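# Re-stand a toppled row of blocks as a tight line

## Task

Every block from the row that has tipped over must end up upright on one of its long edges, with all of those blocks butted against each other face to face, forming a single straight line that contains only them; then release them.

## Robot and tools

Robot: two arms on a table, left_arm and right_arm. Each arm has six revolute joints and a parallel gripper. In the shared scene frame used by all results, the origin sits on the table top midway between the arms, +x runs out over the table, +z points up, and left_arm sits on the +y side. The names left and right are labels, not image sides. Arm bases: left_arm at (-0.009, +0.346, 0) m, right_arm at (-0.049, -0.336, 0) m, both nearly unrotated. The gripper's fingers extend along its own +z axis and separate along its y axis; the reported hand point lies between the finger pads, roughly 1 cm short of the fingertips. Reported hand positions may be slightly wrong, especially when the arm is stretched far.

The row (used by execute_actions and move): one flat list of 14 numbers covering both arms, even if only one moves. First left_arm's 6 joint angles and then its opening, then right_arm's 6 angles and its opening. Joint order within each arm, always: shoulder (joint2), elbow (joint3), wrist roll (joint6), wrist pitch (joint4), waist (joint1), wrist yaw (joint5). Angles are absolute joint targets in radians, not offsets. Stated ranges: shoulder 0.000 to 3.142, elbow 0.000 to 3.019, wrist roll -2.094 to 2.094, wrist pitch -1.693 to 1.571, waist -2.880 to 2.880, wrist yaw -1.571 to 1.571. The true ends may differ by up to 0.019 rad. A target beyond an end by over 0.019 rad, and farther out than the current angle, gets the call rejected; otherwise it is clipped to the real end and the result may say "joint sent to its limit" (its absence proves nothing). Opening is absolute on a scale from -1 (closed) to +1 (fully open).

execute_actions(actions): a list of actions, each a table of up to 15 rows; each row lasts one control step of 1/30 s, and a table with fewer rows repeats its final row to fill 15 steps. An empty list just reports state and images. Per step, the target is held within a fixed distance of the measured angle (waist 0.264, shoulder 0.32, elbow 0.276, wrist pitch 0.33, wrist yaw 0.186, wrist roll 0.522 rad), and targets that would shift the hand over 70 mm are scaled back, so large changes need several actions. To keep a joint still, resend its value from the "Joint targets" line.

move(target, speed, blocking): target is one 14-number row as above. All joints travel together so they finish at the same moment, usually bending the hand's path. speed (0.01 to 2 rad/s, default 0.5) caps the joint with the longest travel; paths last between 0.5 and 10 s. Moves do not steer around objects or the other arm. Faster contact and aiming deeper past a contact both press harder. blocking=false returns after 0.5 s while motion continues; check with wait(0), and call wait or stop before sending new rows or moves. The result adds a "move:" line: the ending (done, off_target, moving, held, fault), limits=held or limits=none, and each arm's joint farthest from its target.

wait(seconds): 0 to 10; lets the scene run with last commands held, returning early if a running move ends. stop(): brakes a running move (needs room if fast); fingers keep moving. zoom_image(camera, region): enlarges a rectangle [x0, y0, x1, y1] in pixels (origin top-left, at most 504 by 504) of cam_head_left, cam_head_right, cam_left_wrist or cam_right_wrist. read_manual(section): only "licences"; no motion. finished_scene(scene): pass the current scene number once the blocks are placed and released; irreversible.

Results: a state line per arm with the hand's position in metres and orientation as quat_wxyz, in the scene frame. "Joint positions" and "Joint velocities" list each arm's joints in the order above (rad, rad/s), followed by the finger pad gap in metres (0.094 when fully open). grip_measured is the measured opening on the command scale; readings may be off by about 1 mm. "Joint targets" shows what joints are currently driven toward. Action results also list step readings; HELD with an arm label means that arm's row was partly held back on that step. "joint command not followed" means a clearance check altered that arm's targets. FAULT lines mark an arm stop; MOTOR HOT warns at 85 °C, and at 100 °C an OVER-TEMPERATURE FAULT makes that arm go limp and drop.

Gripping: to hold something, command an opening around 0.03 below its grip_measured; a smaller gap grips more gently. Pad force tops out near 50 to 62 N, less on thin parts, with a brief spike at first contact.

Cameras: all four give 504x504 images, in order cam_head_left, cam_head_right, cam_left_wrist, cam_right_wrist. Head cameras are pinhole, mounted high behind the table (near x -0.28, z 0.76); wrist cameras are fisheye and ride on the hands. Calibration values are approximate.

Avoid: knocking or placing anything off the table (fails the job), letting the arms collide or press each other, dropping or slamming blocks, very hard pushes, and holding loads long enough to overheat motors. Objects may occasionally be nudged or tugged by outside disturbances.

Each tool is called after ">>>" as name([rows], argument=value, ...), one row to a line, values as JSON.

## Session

>>> execute_actions(actions=[])

Scene clock: 0.00 s.
left_arm: end_effector_position=(+0.5087, +0.3962, +0.2830) grip_measured=+1.000 end_effector_quat_wxyz=(+0.456, +0.454, +0.739, +0.198) | right_arm: end_effector_position=(+0.3761, -0.3782, +0.2251) grip_measured=+1.000 end_effector_quat_wxyz=(+0.197, +0.712, -0.517, +0.432)
Joint names: [shoulder, elbow, wrist roll, wrist pitch, waist, wrist yaw]
Joint positions: left_arm=[ 1.195  0.934  1.133 -0.295  0.231  0.284  0.094] | right_arm=[ 1.269  0.936 -1.857 -0.837  0.138  0.933  0.094]
Joint velocities: left_arm=[-0.005 -0.007 -0.051 -0.032 -0.015 -0.007  0.   ] | right_arm=[ 0.005  0.002 -0.022 -0.012 -0.005 -0.037  0.   ]
Joint targets: left_arm=[1.192 0.963 1.132 -0.289 0.231 0.284] | right_arm=[1.273 0.959 -1.857 -0.835 0.138 0.932]
camera_calibration (this result's frames):
cam_left_wrist: T_world_to_cam=[[-0.487299, -0.512958, -0.706692, 0.650255], [-0.638156, 0.761603, -0.112775, 0.0601806], [0.596067, 0.396025, -0.698476, -0.1415], [0, 0, 0, 1]] pos_world=[0.439617, 0.343757, 0.367483]
cam_right_wrist: T_world_to_cam=[[0.906698, 0.392348, 0.154798, -0.229349], [-0.157273, -0.0260484, 0.987212, -0.167401], [0.391363, -0.919448, 0.0380875, -0.379489], [0, 0, 0, 1]] pos_world=[0.330141, -0.263296, 0.215217]

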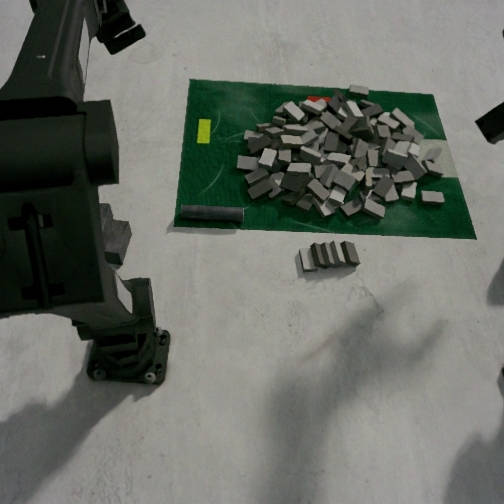

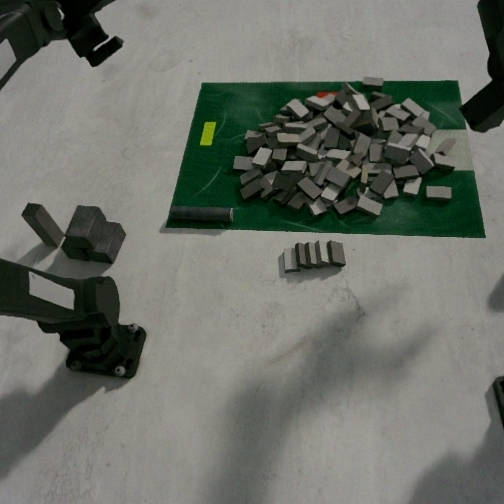

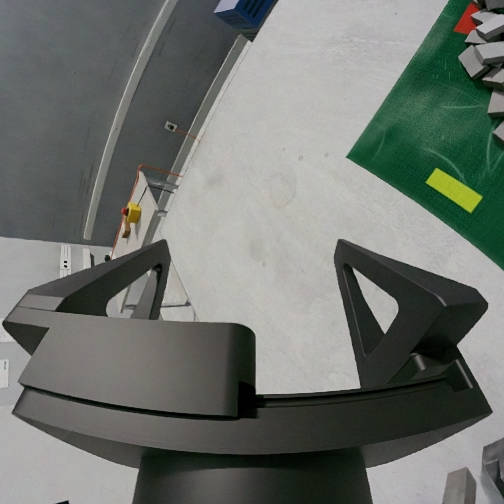

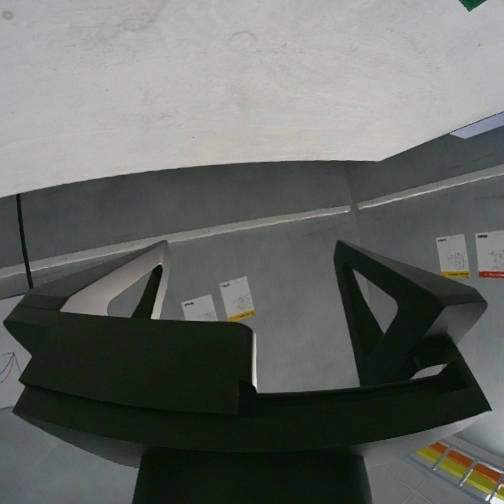

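>>> zoom_image(camera="cam_head_left", region=[280,220,380,290])

>>> move(target=[1.192,0.963,1.132,-0.289,0.231,0.284,1,1.45,1.12,0.8,-1.2,0.9,0,1], speed=1.0)

Region (280, 220, 380, 290) of cam_head_left's 504x504 image, scaled by 5.040, with more detail than that image has; it fills the top 353 rows of this view, and the rest is white.

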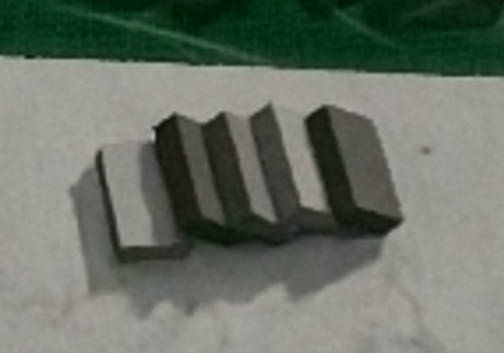

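Scene clock: 4.67 s.
left_arm: end_effector_position=(+0.5087, +0.3962, +0.2830) grip_measured=+1.000 end_effector_quat_wxyz=(+0.456, +0.454, +0.739, +0.198) | right_arm: end_effector_position=(+0.1720, -0.0042, +0.1353) grip_measured=+1.000 end_effector_quat_wxyz=(+0.008, -0.097, +0.995, +0.008)
Joint names: [shoulder, elbow, wrist roll, wrist pitch, waist, wrist yaw]
Joint positions: left_arm=[ 1.195  0.934  1.133 -0.295  0.231  0.284  0.094] | right_arm=[ 1.43   1.072  0.791 -1.191  0.892  0.002  0.094]
Joint velocities: left_arm=[-0.015 -0.012 -0.037  0.012 -0.015 -0.007  0.   ] | right_arm=[-0.034  0.007 -0.022  0.002 -0.005 -0.051  0.   ]
Joint targets: left_arm=[1.192 0.963 1.132 -0.289 0.231 0.284] | right_arm=[1.450 1.120 0.800 -1.200 0.900 -0.000]
move: off_target (left_arm, right_arm); limits=none; left_arm: farthest joint: the elbow, 0.029 radians from its target (0.029 radians at the start); right_arm: farthest joint: the elbow, 0.048 radians from its target (0.184 radians at the start)
camera_calibration (this result's frames):
cam_left_wrist: T_world_to_cam=[[-0.487299, -0.512958, -0.706692, 0.650255], [-0.638156, 0.761603, -0.112775, 0.0601806], [0.596067, 0.396025, -0.698476, -0.1415], [0, 0, 0, 1]] pos_world=[0.439617, 0.343757, 0.367483]
cam_right_wrist: T_world_to_cam=[[0.205406, -0.978548, -0.0158531, -0.0391552], [-0.800021, -0.177218, 0.573202, 0.064846], [-0.563715, -0.105056, -0.819261, 0.331339], [0, 0, 0, 1]] pos_world=[0.246702, 0.00798589, 0.233663]

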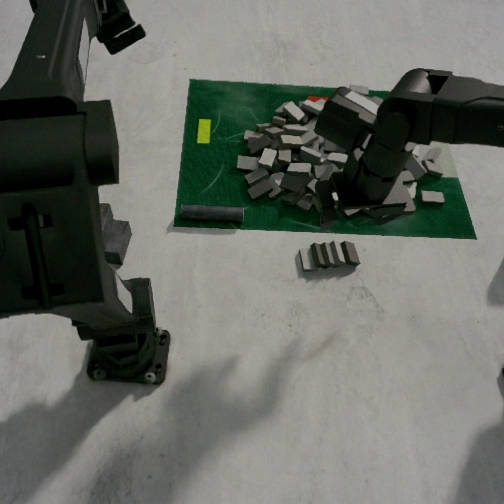

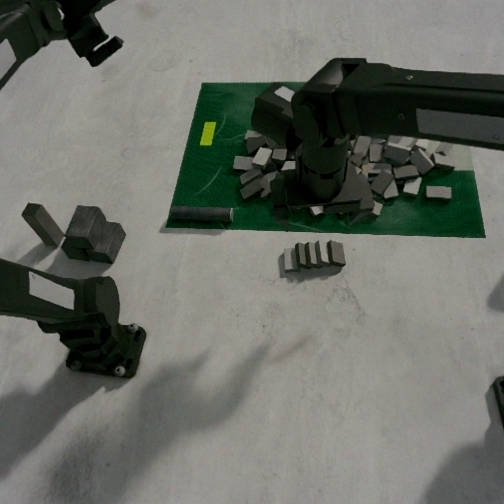

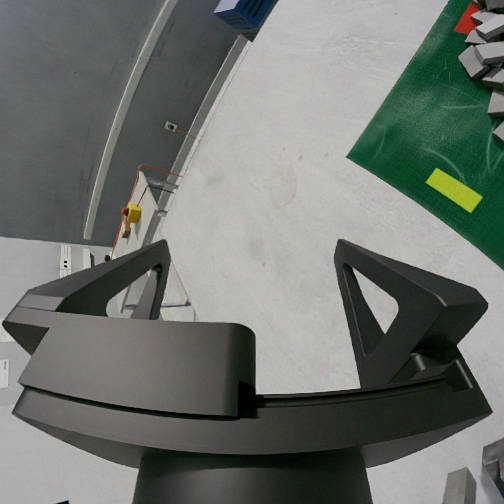

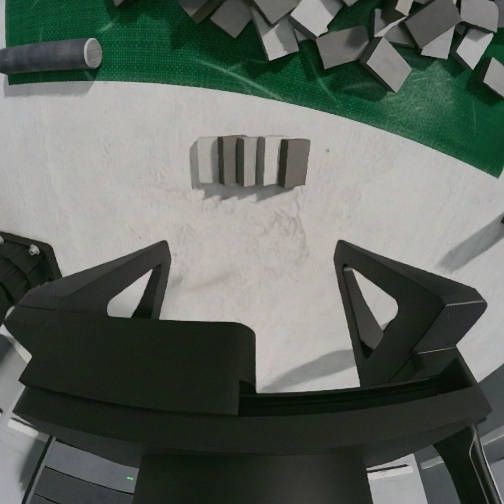

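>>> move(target=[1.192,0.963,1.132,-0.289,0.231,0.284,1,1.605,0.975,0.75,-0.94,0.85,0,1], speed=0.4)

Scene clock: 7.47 s.
left_arm: end_effector_position=(+0.5087, +0.3962, +0.2830) grip_measured=+1.000 end_effector_quat_wxyz=(+0.456, +0.454, +0.739, +0.198) | right_arm: end_effector_position=(+0.1877, -0.0020, +0.0393) grip_measured=+1.000 end_effector_quat_wxyz=(+0.001, -0.099, +0.995, -0.001)
Joint names: [shoulder, elbow, wrist roll, wrist pitch, waist, wrist yaw]
Joint positions: left_arm=[ 1.195  0.934  1.133 -0.295  0.231  0.284  0.094] | right_arm=[ 1.596  0.974  0.759 -0.95   0.863  0.002  0.094]
Joint velocities: left_arm=[ 0.005  0.012 -0.007 -0.007 -0.005  0.007  0.   ] | right_arm=[-0.005 -0.022 -0.007  0.007  0.015 -0.007  0.   ]
Joint targets: left_arm=[1.192 0.963 1.132 -0.289 0.231 0.284] | right_arm=[1.605 0.975 0.750 -0.940 0.850 -0.000]
move: off_target (left_arm); limits=none; left_arm: farthest joint: the elbow, 0.029 radians from its target (0.029 radians at the start); right_arm: farthest joint: the waist, 0.013 radians from its target (0.042 radians at the start)
camera_calibration (this result's frames):
cam_left_wrist: T_world_to_cam=[[-0.487299, -0.512958, -0.706692, 0.650255], [-0.638156, 0.761603, -0.112775, 0.0601806], [0.596067, 0.396025, -0.698476, -0.1415], [0, 0, 0, 1]] pos_world=[0.439617, 0.343757, 0.367483]
cam_right_wrist: T_world_to_cam=[[0.209039, -0.977907, -0.000524687, -0.0430007], [-0.792396, -0.169699, 0.585928, 0.130924], [-0.573072, -0.122066, -0.810363, 0.263168], [0, 0, 0, 1]] pos_world=[0.263546, 0.0122908, 0.136527]

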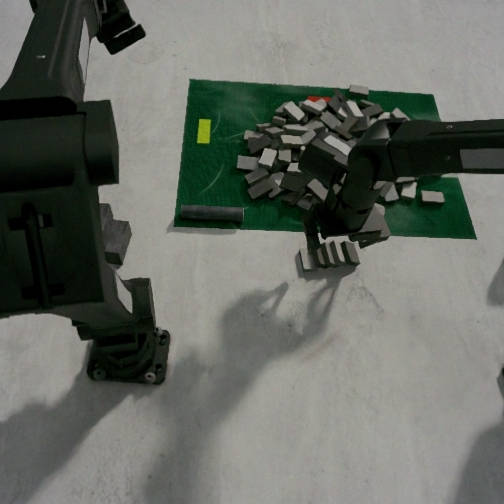

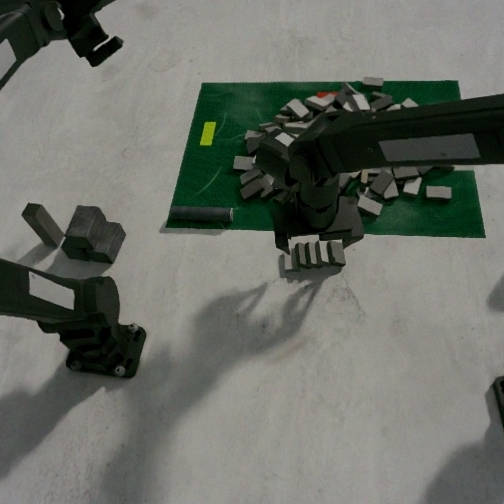

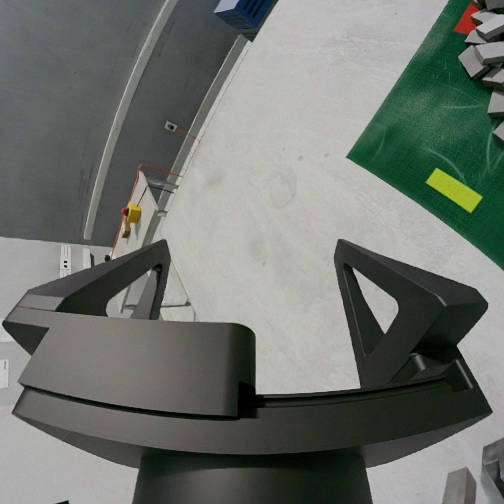

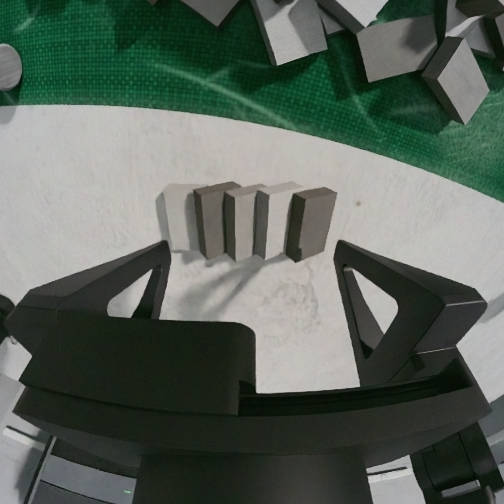

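>>> move(target=[1.192,0.963,1.132,-0.289,0.231,0.284,1,1.515,0.87,0.68,-0.79,0.78,-0.125,1], speed=0.2)

Scene clock: 11.97 s.
left_arm: end_effector_position=(+0.5087, +0.3962, +0.2830) grip_measured=+1.000 end_effector_quat_wxyz=(+0.456, +0.454, +0.739, +0.198) | right_arm: end_effector_position=(+0.1913, -0.0096, +0.0379) grip_measured=+1.000 end_effector_quat_wxyz=(-0.001, -0.102, +0.991, +0.085)
Joint names: [shoulder, elbow, wrist roll, wrist pitch, waist, wrist yaw]
Joint positions: left_arm=[ 1.195  0.934  1.133 -0.295  0.231  0.284  0.094] | right_arm=[ 1.524  0.874  0.689 -0.801  0.792 -0.122  0.094]
Joint velocities: left_arm=[-0.015  0.007  0.022  0.002 -0.005  0.007  0.   ] | right_arm=[-0.005 -0.002 -0.022  0.007 -0.005 -0.022  0.   ]
Joint targets: left_arm=[1.192 0.963 1.132 -0.289 0.231 0.284] | right_arm=[1.515 0.870 0.680 -0.790 0.780 -0.125]
move: off_target (left_arm); limits=none; left_arm: farthest joint: the elbow, 0.029 radians from its target (0.029 radians at the start); right_arm: farthest joint: the waist, 0.012 radians from its target (0.083 radians at the start)
camera_calibration (this result's frames):
cam_left_wrist: T_world_to_cam=[[-0.487299, -0.512958, -0.706692, 0.650255], [-0.638156, 0.761603, -0.112775, 0.0601806], [0.596067, 0.396025, -0.698476, -0.1415], [0, 0, 0, 1]] pos_world=[0.439617, 0.343757, 0.367483]
cam_right_wrist: T_world_to_cam=[[0.213736, -0.96176, -0.171272, -0.0454147], [-0.778914, -0.273593, 0.564305, 0.130519], [-0.589585, 0.0127942, -0.807605, 0.267564], [0, 0, 0, 1]] pos_world=[0.269121, -0.0113923, 0.134655]

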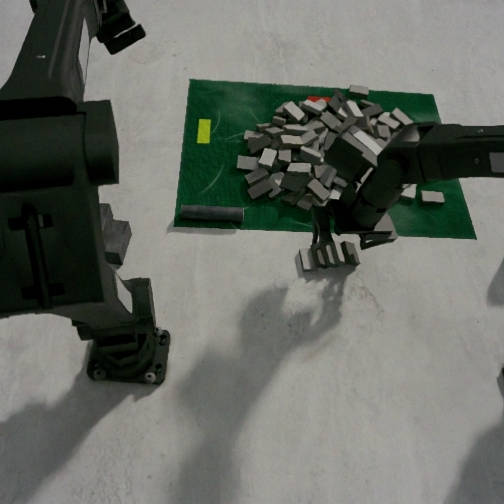

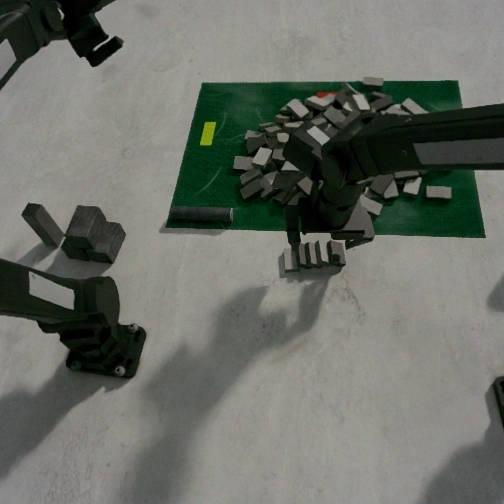

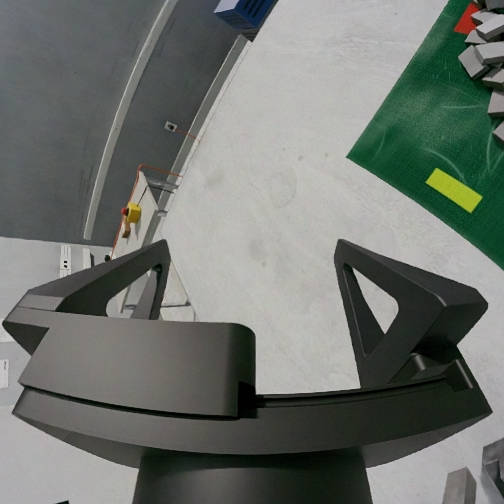

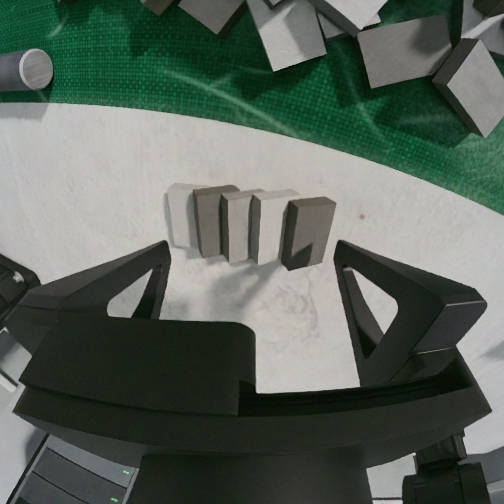

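Descend partway, shifting a little further right.

>>> move(target=[1.192,0.963,1.132,-0.289,0.231,0.284,1,1.555,0.846,0.68,-0.77,0.772,-0.125,1], speed=0.1)

>>> zoom_image(camera="cam_head_left", region=[280,210,400,290])

Scene clock: 13.90 s.
left_arm: end_effector_position=(+0.5087, +0.3962, +0.2830) grip_measured=+1.000 end_effector_quat_wxyz=(+0.456, +0.454, +0.739, +0.198) | right_arm: end_effector_position=(+0.1884, -0.0170, +0.0260) grip_measured=+1.000 end_effector_quat_wxyz=(-0.006, -0.099, +0.992, +0.080)
Joint names: [shoulder, elbow, wrist roll, wrist pitch, waist, wrist yaw]
Joint positions: left_arm=[ 1.195  0.934  1.133 -0.295  0.231  0.284  0.094] | right_arm=[ 1.536  0.85   0.688 -0.78   0.786 -0.122  0.094]
Joint velocities: left_arm=[ 0.005  0.012 -0.037 -0.002  0.005  0.037  0.   ] | right_arm=[ 0.005  0.007 -0.022 -0.007 -0.005 -0.081  0.   ]
Joint targets: left_arm=[1.192 0.963 1.132 -0.289 0.231 0.284] | right_arm=[1.555 0.846 0.680 -0.770 0.772 -0.125]
move: off_target (left_arm); limits=none; left_arm: farthest joint: the elbow, 0.029 radians from its target (0.029 radians at the start); right_arm: farthest joint: the shoulder, 0.019 radians from its target (0.031 radians at the start)
camera_calibration (this result's frames):
cam_left_wrist: T_world_to_cam=[[-0.487299, -0.512958, -0.706692, 0.650255], [-0.638156, 0.761603, -0.112775, 0.0601806], [0.596067, 0.396025, -0.698476, -0.1415], [0, 0, 0, 1]] pos_world=[0.439617, 0.343757, 0.367483]
cam_right_wrist: T_world_to_cam=[[0.206949, -0.964896, -0.161704, -0.0530006], [-0.774766, -0.262559, 0.575153, 0.13206], [-0.59742, 0.00625525, -0.801904, 0.257514], [0, 0, 0, 1]] pos_world=[0.267128, -0.0180774, 0.121977]

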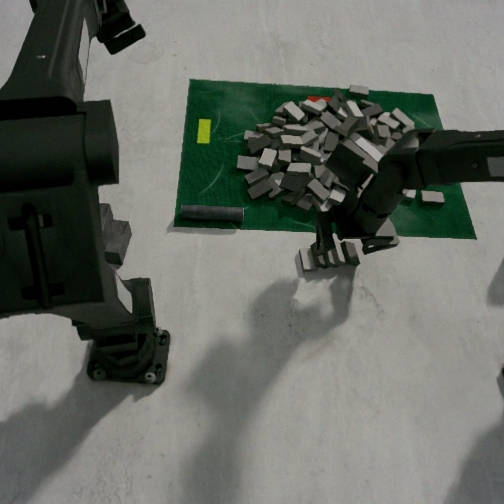

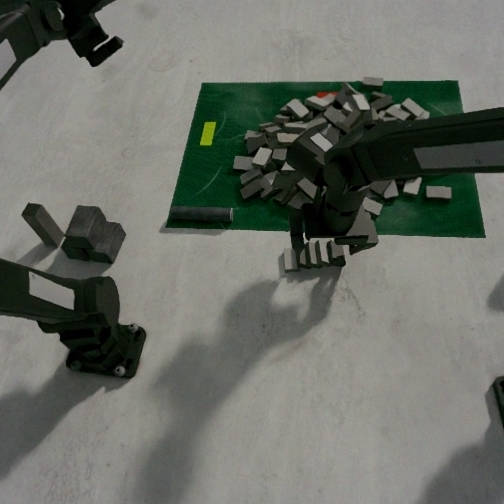

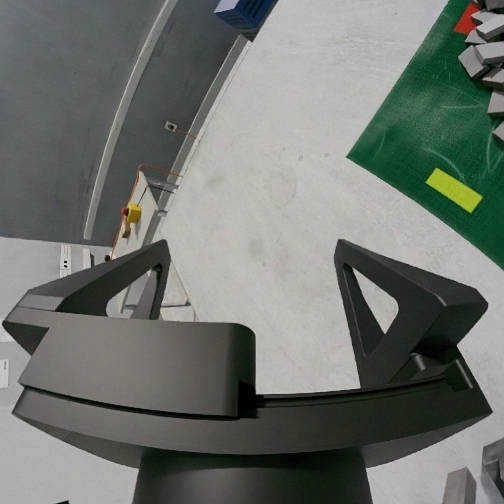

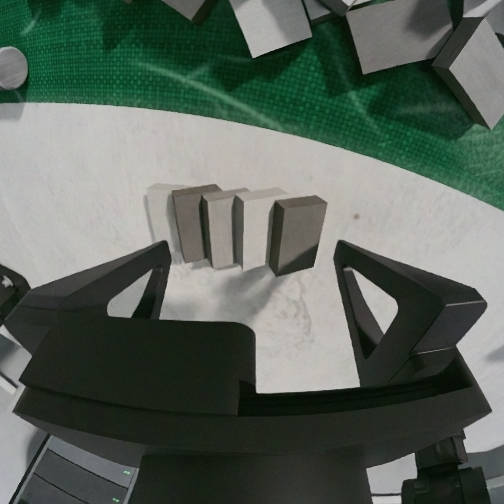

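Region (280, 210, 400, 290) of cam_head_left's 504x504 image, scaled by 4.200, with more detail than that image has.

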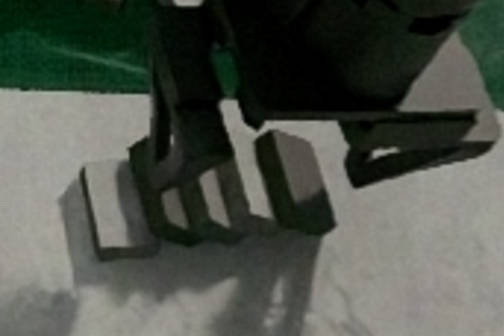

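>>> move(target=[1.192,0.963,1.132,-0.289,0.231,0.284,1,1.55,0.85,0.68,-0.735,0.802,-0.125,1], speed=0.1)

>>> move(target=[1.192,0.963,1.132,-0.289,0.231,0.284,1,1.583,0.85,0.68,-0.715,0.802,-0.125,1], speed=0.07)

Scene clock: 15.63 s.
left_arm: end_effector_position=(+0.5087, +0.3962, +0.2830) grip_measured=+1.000 end_effector_quat_wxyz=(+0.456, +0.454, +0.739, +0.198) | right_arm: end_effector_position=(+0.1933, -0.0103, +0.0270) grip_measured=+1.000 end_effector_quat_wxyz=(+0.006, -0.100, +0.991, +0.092)
Joint names: [shoulder, elbow, wrist roll, wrist pitch, waist, wrist yaw]
Joint positions: left_arm=[ 1.195  0.934  1.133 -0.295  0.231  0.284  0.094] | right_arm=[ 1.536  0.85   0.688 -0.746  0.787 -0.122  0.094]
Joint velocities: left_arm=[-0.015 -0.012  0.066 -0.022 -0.015 -0.051  0.   ] | right_arm=[-0.005 -0.012  0.037  0.007  0.005  0.022  0.   ]
Joint targets: left_arm=[1.192 0.963 1.132 -0.289 0.231 0.284] | right_arm=[1.550 0.850 0.680 -0.735 0.802 -0.125]
move: off_target (left_arm); limits=none; left_arm: farthest joint: the elbow, 0.029 radians from its target (0.029 radians at the start); right_arm: farthest joint: the waist, 0.015 radians from its target (0.016 radians at the start)
camera_calibration (this result's frames):
cam_left_wrist: T_world_to_cam=[[-0.487299, -0.512958, -0.706692, 0.650255], [-0.638156, 0.761603, -0.112775, 0.0601806], [0.596067, 0.396025, -0.698476, -0.1415], [0, 0, 0, 1]] pos_world=[0.439617, 0.343757, 0.367483]
cam_right_wrist: T_world_to_cam=[[0.211813, -0.960096, -0.182623, -0.0477148], [-0.786758, -0.278366, 0.55093, 0.139875], [-0.579782, 0.0269861, -0.814325, 0.258368], [0, 0, 0, 1]] pos_world=[0.269952, -0.0138467, 0.124621]

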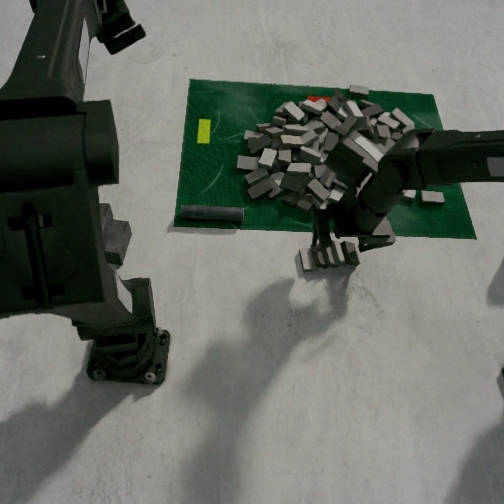

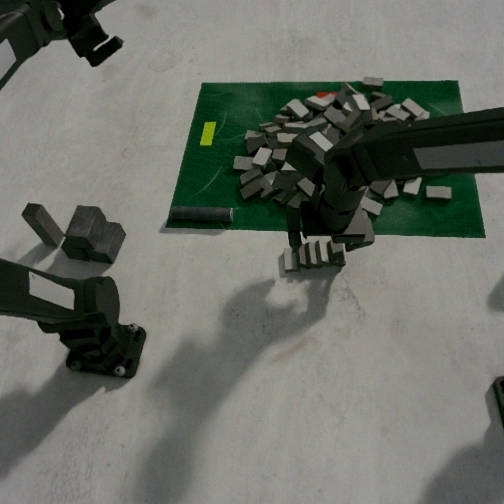

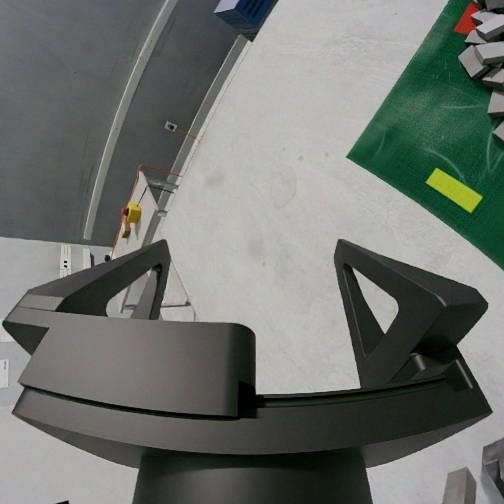

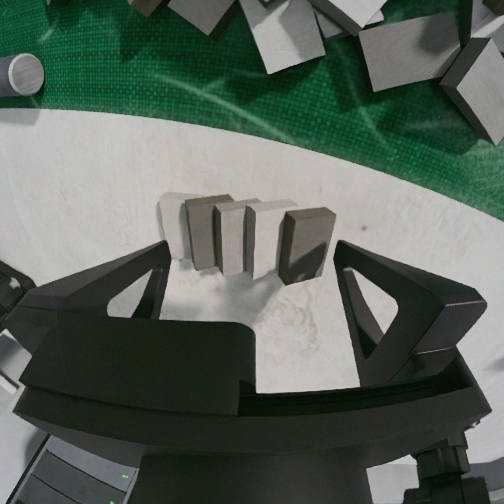

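Scene clock: 16.63 s.
left_arm: end_effector_position=(+0.5087, +0.3962, +0.2830) grip_measured=+1.000 end_effector_quat_wxyz=(+0.456, +0.454, +0.739, +0.198) | right_arm: end_effector_position=(+0.1944, -0.0089, +0.0167) grip_measured=+1.000 end_effector_quat_wxyz=(+0.003, -0.100, +0.991, +0.089)
Joint names: [shoulder, elbow, wrist roll, wrist pitch, waist, wrist yaw]
Joint positions: left_arm=[ 1.195  0.934  1.133 -0.295  0.231  0.284  0.094] | right_arm=[ 1.565  0.85   0.688 -0.726  0.787 -0.122  0.094]
Joint velocities: left_arm=[-0.015 -0.017 -0.051  0.002  0.005 -0.037  0.   ] | right_arm=[-0.005  0.007 -0.022  0.002 -0.005 -0.051  0.   ]
Joint targets: left_arm=[1.192 0.963 1.132 -0.289 0.231 0.284] | right_arm=[1.583 0.850 0.680 -0.715 0.802 -0.125]
move: off_target (left_arm); limits=none; left_arm: farthest joint: the elbow, 0.029 radians from its target (0.029 radians at the start); right_arm: farthest joint: the shoulder, 0.018 radians from its target (0.047 radians at the start)
camera_calibration (this result's frames):
cam_left_wrist: T_world_to_cam=[[-0.487299, -0.512958, -0.706692, 0.650255], [-0.638156, 0.761603, -0.112775, 0.0601806], [0.596067, 0.396025, -0.698476, -0.1415], [0, 0, 0, 1]] pos_world=[0.439617, 0.343757, 0.367483]
cam_right_wrist: T_world_to_cam=[[0.210851, -0.961262, -0.177528, -0.0484272], [-0.783802, -0.274778, 0.556912, 0.146216], [-0.58412, 0.0217213, -0.811377, 0.251311], [0, 0, 0, 1]] pos_world=[0.271611, -0.0118332, 0.113881]

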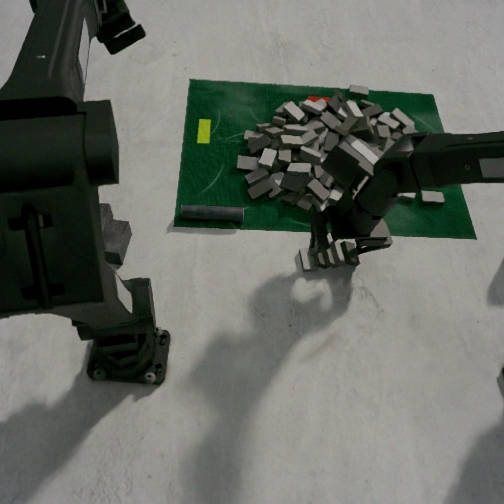

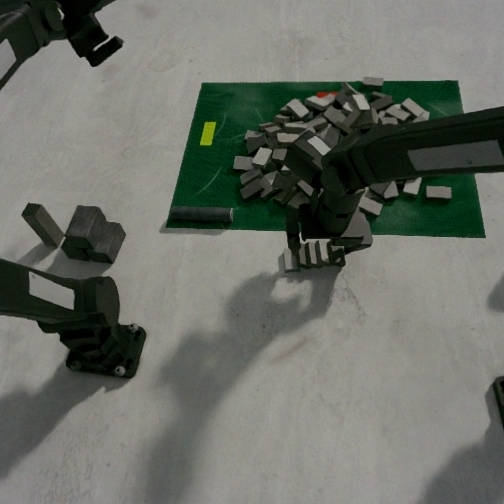

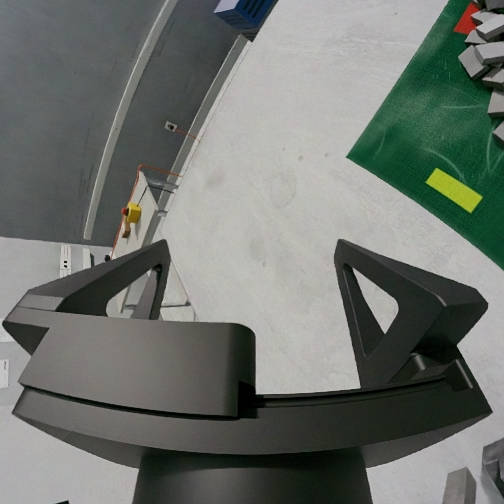

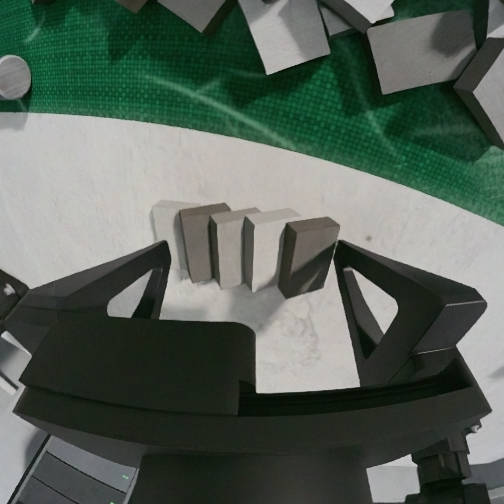

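>>> execute_actions([
  [[1.192,0.963,1.132,-0.289,0.231,0.284,1,1.583,0.85,0.68,-0.715,0.802,-0.125,0.85]],
  [[1.192,0.963,1.132,-0.289,0.231,0.284,1,1.583,0.85,0.68,-0.715,0.802,-0.125,0.7]],
  [[1.192,0.963,1.132,-0.289,0.231,0.284,1,1.585,0.85,0.68,-0.715,0.802,-0.125,0.55]],
  [[1.192,0.963,1.132,-0.289,0.231,0.284,1,1.588,0.85,0.68,-0.715,0.802,-0.125,0.4]],
])

>>> zoom_image(camera="cam_head_left", region=[280,210,400,290])

Scene clock: 19.73 s.
left_arm: end_effector_position=(+0.5087, +0.3962, +0.2830) grip_measured=+1.000 end_effector_quat_wxyz=(+0.456, +0.454, +0.739, +0.198) | right_arm: end_effector_position=(+0.1941, -0.0062, +0.0172) grip_measured=+0.404 end_effector_quat_wxyz=(+0.003, -0.102, +0.990, +0.094)
Joint names: [shoulder, elbow, wrist roll, wrist pitch, waist, wrist yaw]
Joint positions: left_arm=[ 1.195  0.934  1.133 -0.295  0.231  0.284  0.094] | right_arm=[ 1.564  0.85   0.686 -0.718  0.789 -0.129  0.066]
Joint velocities: left_arm=[-0.015 -0.007 -0.051  0.002 -0.005 -0.022  0.   ] | right_arm=[-0.005  0.007 -0.051 -0.002  0.005 -0.007 -0.001]
Joint targets: left_arm=[1.192 0.963 1.132 -0.289 0.231 0.284] | right_arm=[1.588 0.850 0.680 -0.715 0.802 -0.125]
Step readings (joint positions; steps 1 to 15: 1st action; 16 to 30: 2nd action; 31 to 45: 3rd action; 46 to 60: 4th action):
0: left_arm=[1.195 0.934 1.133 -0.295 0.231 0.284] | right_arm=[1.565 0.850 0.688 -0.726 0.787 -0.122]
1: left_arm=[1.195 0.934 1.133 -0.295 0.231 0.284] | right_arm=[1.565 0.850 0.688 -0.726 0.787 -0.122]
2: left_arm=[1.195 0.934 1.133 -0.295 0.231 0.284] | right_arm=[1.565 0.850 0.688 -0.726 0.787 -0.122]
4: left_arm=[1.195 0.934 1.133 -0.295 0.231 0.284] | right_arm=[1.565 0.850 0.688 -0.726 0.787 -0.122]
8: left_arm=[1.195 0.934 1.133 -0.295 0.231 0.284] | right_arm=[1.565 0.850 0.688 -0.726 0.787 -0.122]
15: left_arm=[1.195 0.934 1.133 -0.295 0.231 0.284] | right_arm=[1.565 0.850 0.688 -0.726 0.787 -0.122]
16: left_arm=[1.195 0.934 1.133 -0.295 0.231 0.284] | right_arm=[1.565 0.850 0.688 -0.726 0.787 -0.122]
17: left_arm=[1.195 0.934 1.133 -0.295 0.231 0.284] | right_arm=[1.565 0.850 0.688 -0.726 0.787 -0.122]
19: left_arm=[1.195 0.934 1.133 -0.295 0.231 0.284] | right_arm=[1.565 0.850 0.688 -0.726 0.787 -0.122]
23: left_arm=[1.195 0.934 1.133 -0.295 0.231 0.284] | right_arm=[1.565 0.850 0.687 -0.726 0.787 -0.122]
30: left_arm=[1.195 0.934 1.133 -0.295 0.231 0.284] | right_arm=[1.565 0.850 0.687 -0.726 0.787 -0.122]
31: left_arm=[1.195 0.934 1.133 -0.295 0.231 0.284] | right_arm=[1.565 0.850 0.687 -0.726 0.787 -0.121]
32: left_arm=[1.195 0.934 1.133 -0.295 0.231 0.284] | right_arm=[1.565 0.849 0.687 -0.726 0.787 -0.123]
34: left_arm=[1.195 0.934 1.133 -0.295 0.231 0.284] | right_arm=[1.565 0.849 0.687 -0.724 0.788 -0.123]
38: left_arm=[1.195 0.934 1.133 -0.295 0.231 0.284] | right_arm=[1.565 0.849 0.687 -0.724 0.788 -0.123]
45: left_arm=[1.195 0.934 1.133 -0.295 0.231 0.284] | right_arm=[1.565 0.849 0.687 -0.724 0.788 -0.123]
46: left_arm=[1.195 0.934 1.133 -0.295 0.231 0.284] | right_arm=[1.565 0.849 0.687 -0.723 0.788 -0.127]
47: left_arm=[1.195 0.934 1.133 -0.295 0.231 0.284] | right_arm=[1.564 0.850 0.686 -0.721 0.788 -0.129]
49: left_arm=[1.195 0.934 1.133 -0.295 0.231 0.284] | right_arm=[1.564 0.850 0.686 -0.718 0.789 -0.129]
53: left_arm=[1.195 0.934 1.133 -0.295 0.231 0.284] | right_arm=[1.564 0.850 0.686 -0.718 0.789 -0.129]
60: Joint positions above
camera_calibration (this result's frames):
cam_left_wrist: T_world_to_cam=[[-0.487299, -0.512958, -0.706692, 0.650255], [-0.638156, 0.761603, -0.112775, 0.0601806], [0.596067, 0.396025, -0.698476, -0.1415], [0, 0, 0, 1]] pos_world=[0.439617, 0.343757, 0.367483]
cam_right_wrist: T_world_to_cam=[[0.215018, -0.958363, -0.187904, -0.0462685], [-0.782478, -0.284186, 0.554045, 0.146076], [-0.584376, 0.0279011, -0.811003, 0.25155], [0, 0, 0, 1]] pos_world=[0.27125, -0.00984778, 0.114382]

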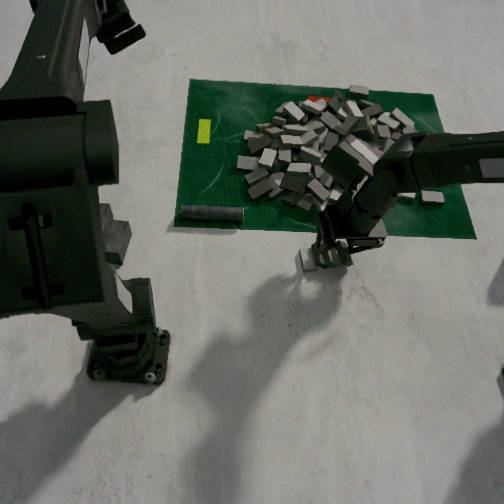

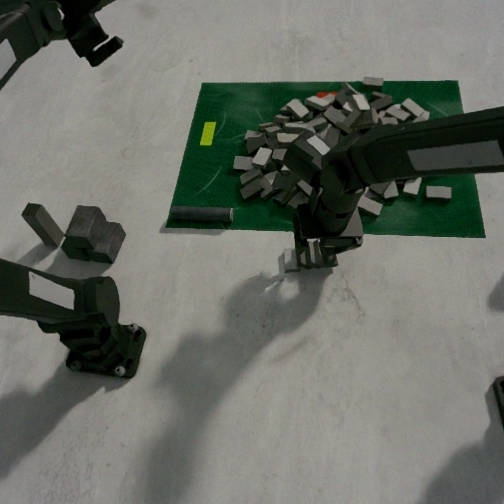

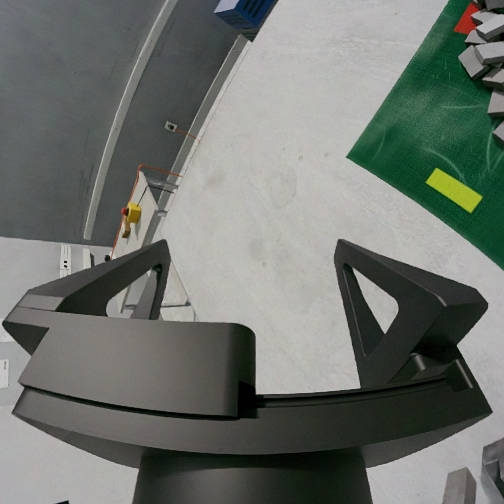

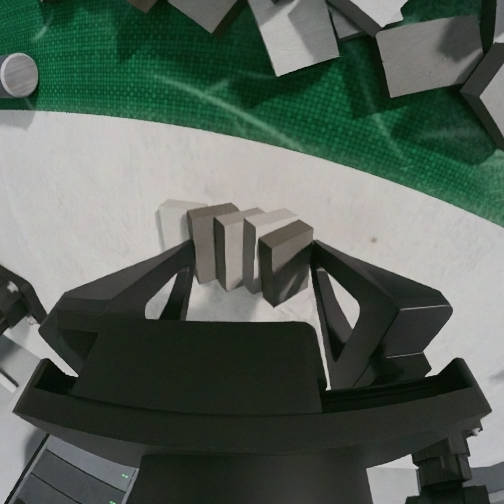

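Region (280, 210, 400, 290) of cam_head_left's 504x504 image, scaled by 4.200, with more detail than that image has.

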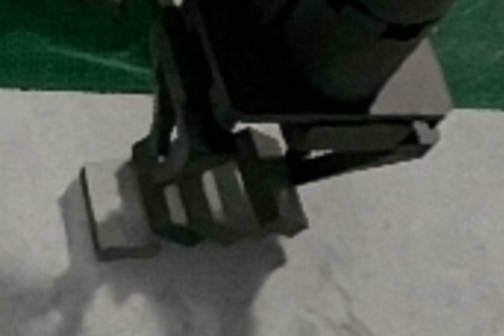

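Working; continue.

>>> execute_actions([
  [[1.192,0.963,1.132,-0.289,0.231,0.284,1,1.588,0.85,0.68,-0.715,0.802,-0.125,0.28]],
  [[1.192,0.963,1.132,-0.289,0.231,0.284,1,1.588,0.85,0.68,-0.72,0.79,-0.125,0.16]],
  [[1.192,0.963,1.132,-0.289,0.231,0.284,1,1.588,0.85,0.68,-0.73,0.78,-0.125,0.04]],
  [[1.192,0.963,1.132,-0.289,0.231,0.284,1,1.588,0.85,0.68,-0.74,0.775,-0.125,-0.06]],
])

>>> zoom_image(camera="cam_head_left", region=[280,210,400,290])

Scene clock: 22.70 s.
left_arm: end_effector_position=(+0.5087, +0.3962, +0.2830) grip_measured=+1.000 end_effector_quat_wxyz=(+0.456, +0.454, +0.739, +0.198) | right_arm: end_effector_position=(+0.1933, -0.0035, +0.0213) grip_measured=-0.055 end_effector_quat_wxyz=(+0.002, -0.104, +0.989, +0.101)
Joint names: [shoulder, elbow, wrist roll, wrist pitch, waist, wrist yaw]
Joint positions: left_arm=[ 1.195  0.934  1.133 -0.295  0.231  0.284  0.094] | right_arm=[ 1.557  0.853  0.685 -0.721  0.79  -0.14   0.044]
Joint velocities: left_arm=[ 0.005 -0.032  0.007 -0.017 -0.015 -0.081  0.   ] | right_arm=[-0.024  0.022 -0.022  0.007 -0.024  0.022  0.   ]
Joint targets: left_arm=[1.192 0.963 1.132 -0.289 0.231 0.284] | right_arm=[1.588 0.850 0.680 -0.740 0.775 -0.125]
Step readings (joint positions; steps 1 to 15: 1st action; 16 to 30: 2nd action; 31 to 45: 3rd action; 46 to 60: 4th action):
0: left_arm=[1.195 0.934 1.133 -0.295 0.231 0.284] | right_arm=[1.564 0.850 0.686 -0.718 0.789 -0.129]
1: left_arm=[1.195 0.934 1.133 -0.295 0.231 0.284] | right_arm=[1.564 0.850 0.686 -0.718 0.789 -0.132]
2: left_arm=[1.195 0.934 1.133 -0.295 0.231 0.284] | right_arm=[1.563 0.850 0.686 -0.717 0.790 -0.133]
4: left_arm=[1.195 0.934 1.133 -0.295 0.231 0.284] | right_arm=[1.563 0.850 0.686 -0.717 0.790 -0.133]
8: left_arm=[1.195 0.934 1.133 -0.295 0.231 0.284] | right_arm=[1.563 0.850 0.686 -0.717 0.790 -0.133]
15: left_arm=[1.195 0.934 1.133 -0.295 0.231 0.284] | right_arm=[1.563 0.850 0.686 -0.717 0.790 -0.133]
16: left_arm=[1.195 0.934 1.133 -0.295 0.231 0.284] | right_arm=[1.563 0.850 0.686 -0.717 0.790 -0.134]
17: left_arm=[1.195 0.934 1.133 -0.295 0.231 0.284] | right_arm=[1.560 0.851 0.686 -0.717 0.790 -0.135]
19: left_arm=[1.195 0.934 1.133 -0.295 0.231 0.284] | right_arm=[1.560 0.851 0.686 -0.716 0.790 -0.136]
23: left_arm=[1.195 0.934 1.133 -0.295 0.231 0.284] | right_arm=[1.560 0.851 0.686 -0.716 0.790 -0.136]
30: left_arm=[1.195 0.934 1.133 -0.295 0.231 0.284] | right_arm=[1.560 0.851 0.686 -0.716 0.790 -0.136]
31: left_arm=[1.195 0.934 1.133 -0.295 0.231 0.284] | right_arm=[1.560 0.851 0.686 -0.716 0.790 -0.137]
32: left_arm=[1.195 0.934 1.133 -0.295 0.231 0.284] | right_arm=[1.559 0.852 0.685 -0.716 0.790 -0.138]
34: left_arm=[1.195 0.934 1.133 -0.295 0.231 0.284] | right_arm=[1.559 0.852 0.685 -0.716 0.790 -0.138]
38: left_arm=[1.195 0.934 1.133 -0.295 0.231 0.284] | right_arm=[1.559 0.852 0.685 -0.716 0.790 -0.138]
45: left_arm=[1.195 0.934 1.133 -0.295 0.231 0.284] | right_arm=[1.559 0.852 0.685 -0.716 0.790 -0.138]
46: left_arm=[1.195 0.934 1.133 -0.295 0.231 0.284] | right_arm=[1.559 0.852 0.685 -0.718 0.790 -0.139]
47: left_arm=[1.195 0.934 1.133 -0.295 0.231 0.284] | right_arm=[1.557 0.853 0.685 -0.719 0.790 -0.140]
49: left_arm=[1.195 0.934 1.133 -0.295 0.231 0.284] | right_arm=[1.557 0.853 0.685 -0.721 0.790 -0.140]
53: left_arm=[1.195 0.934 1.133 -0.295 0.231 0.284] | right_arm=[1.557 0.853 0.685 -0.721 0.790 -0.140]
60: Joint positions above
camera_calibration (this result's frames):
cam_left_wrist: T_world_to_cam=[[-0.487299, -0.512958, -0.706692, 0.650255], [-0.638156, 0.761603, -0.112775, 0.0601806], [0.596067, 0.396025, -0.698476, -0.1415], [0, 0, 0, 1]] pos_world=[0.439617, 0.343757, 0.367483]
cam_right_wrist: T_world_to_cam=[[0.218817, -0.954868, -0.200863, -0.0431804], [-0.779658, -0.294874, 0.552434, 0.143455], [-0.586731, 0.0357221, -0.808994, 0.254816], [0, 0, 0, 1]] pos_world=[0.270803, -0.00803299, 0.118222]

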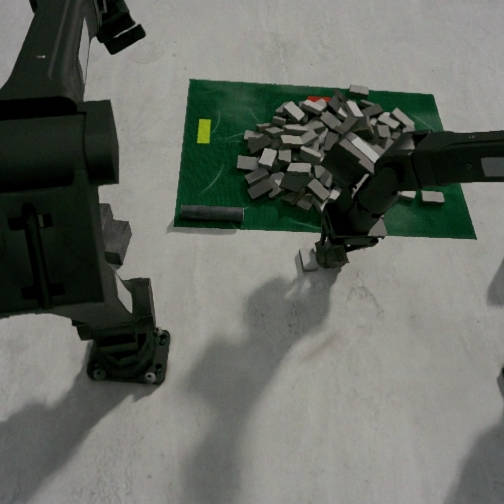

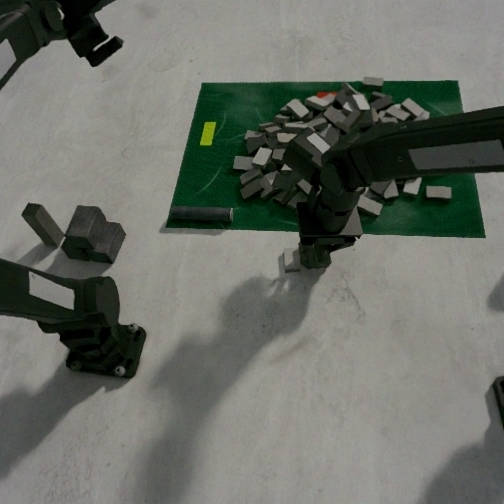

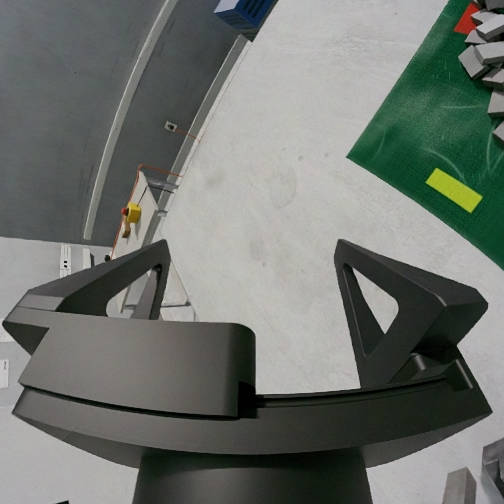

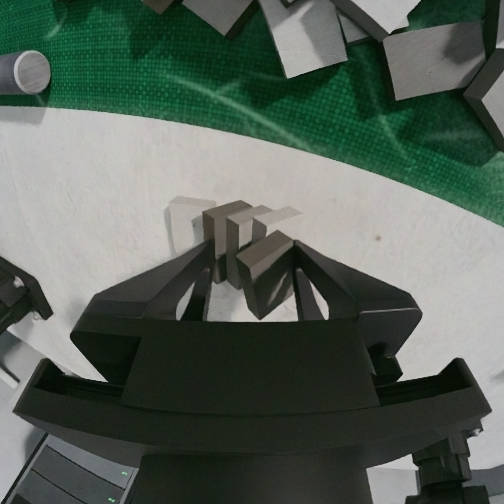

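Region (280, 210, 400, 290) of cam_head_left's 504x504 image, scaled by 4.200, with more detail than that image has.

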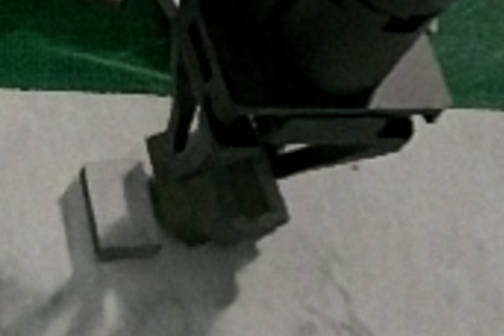

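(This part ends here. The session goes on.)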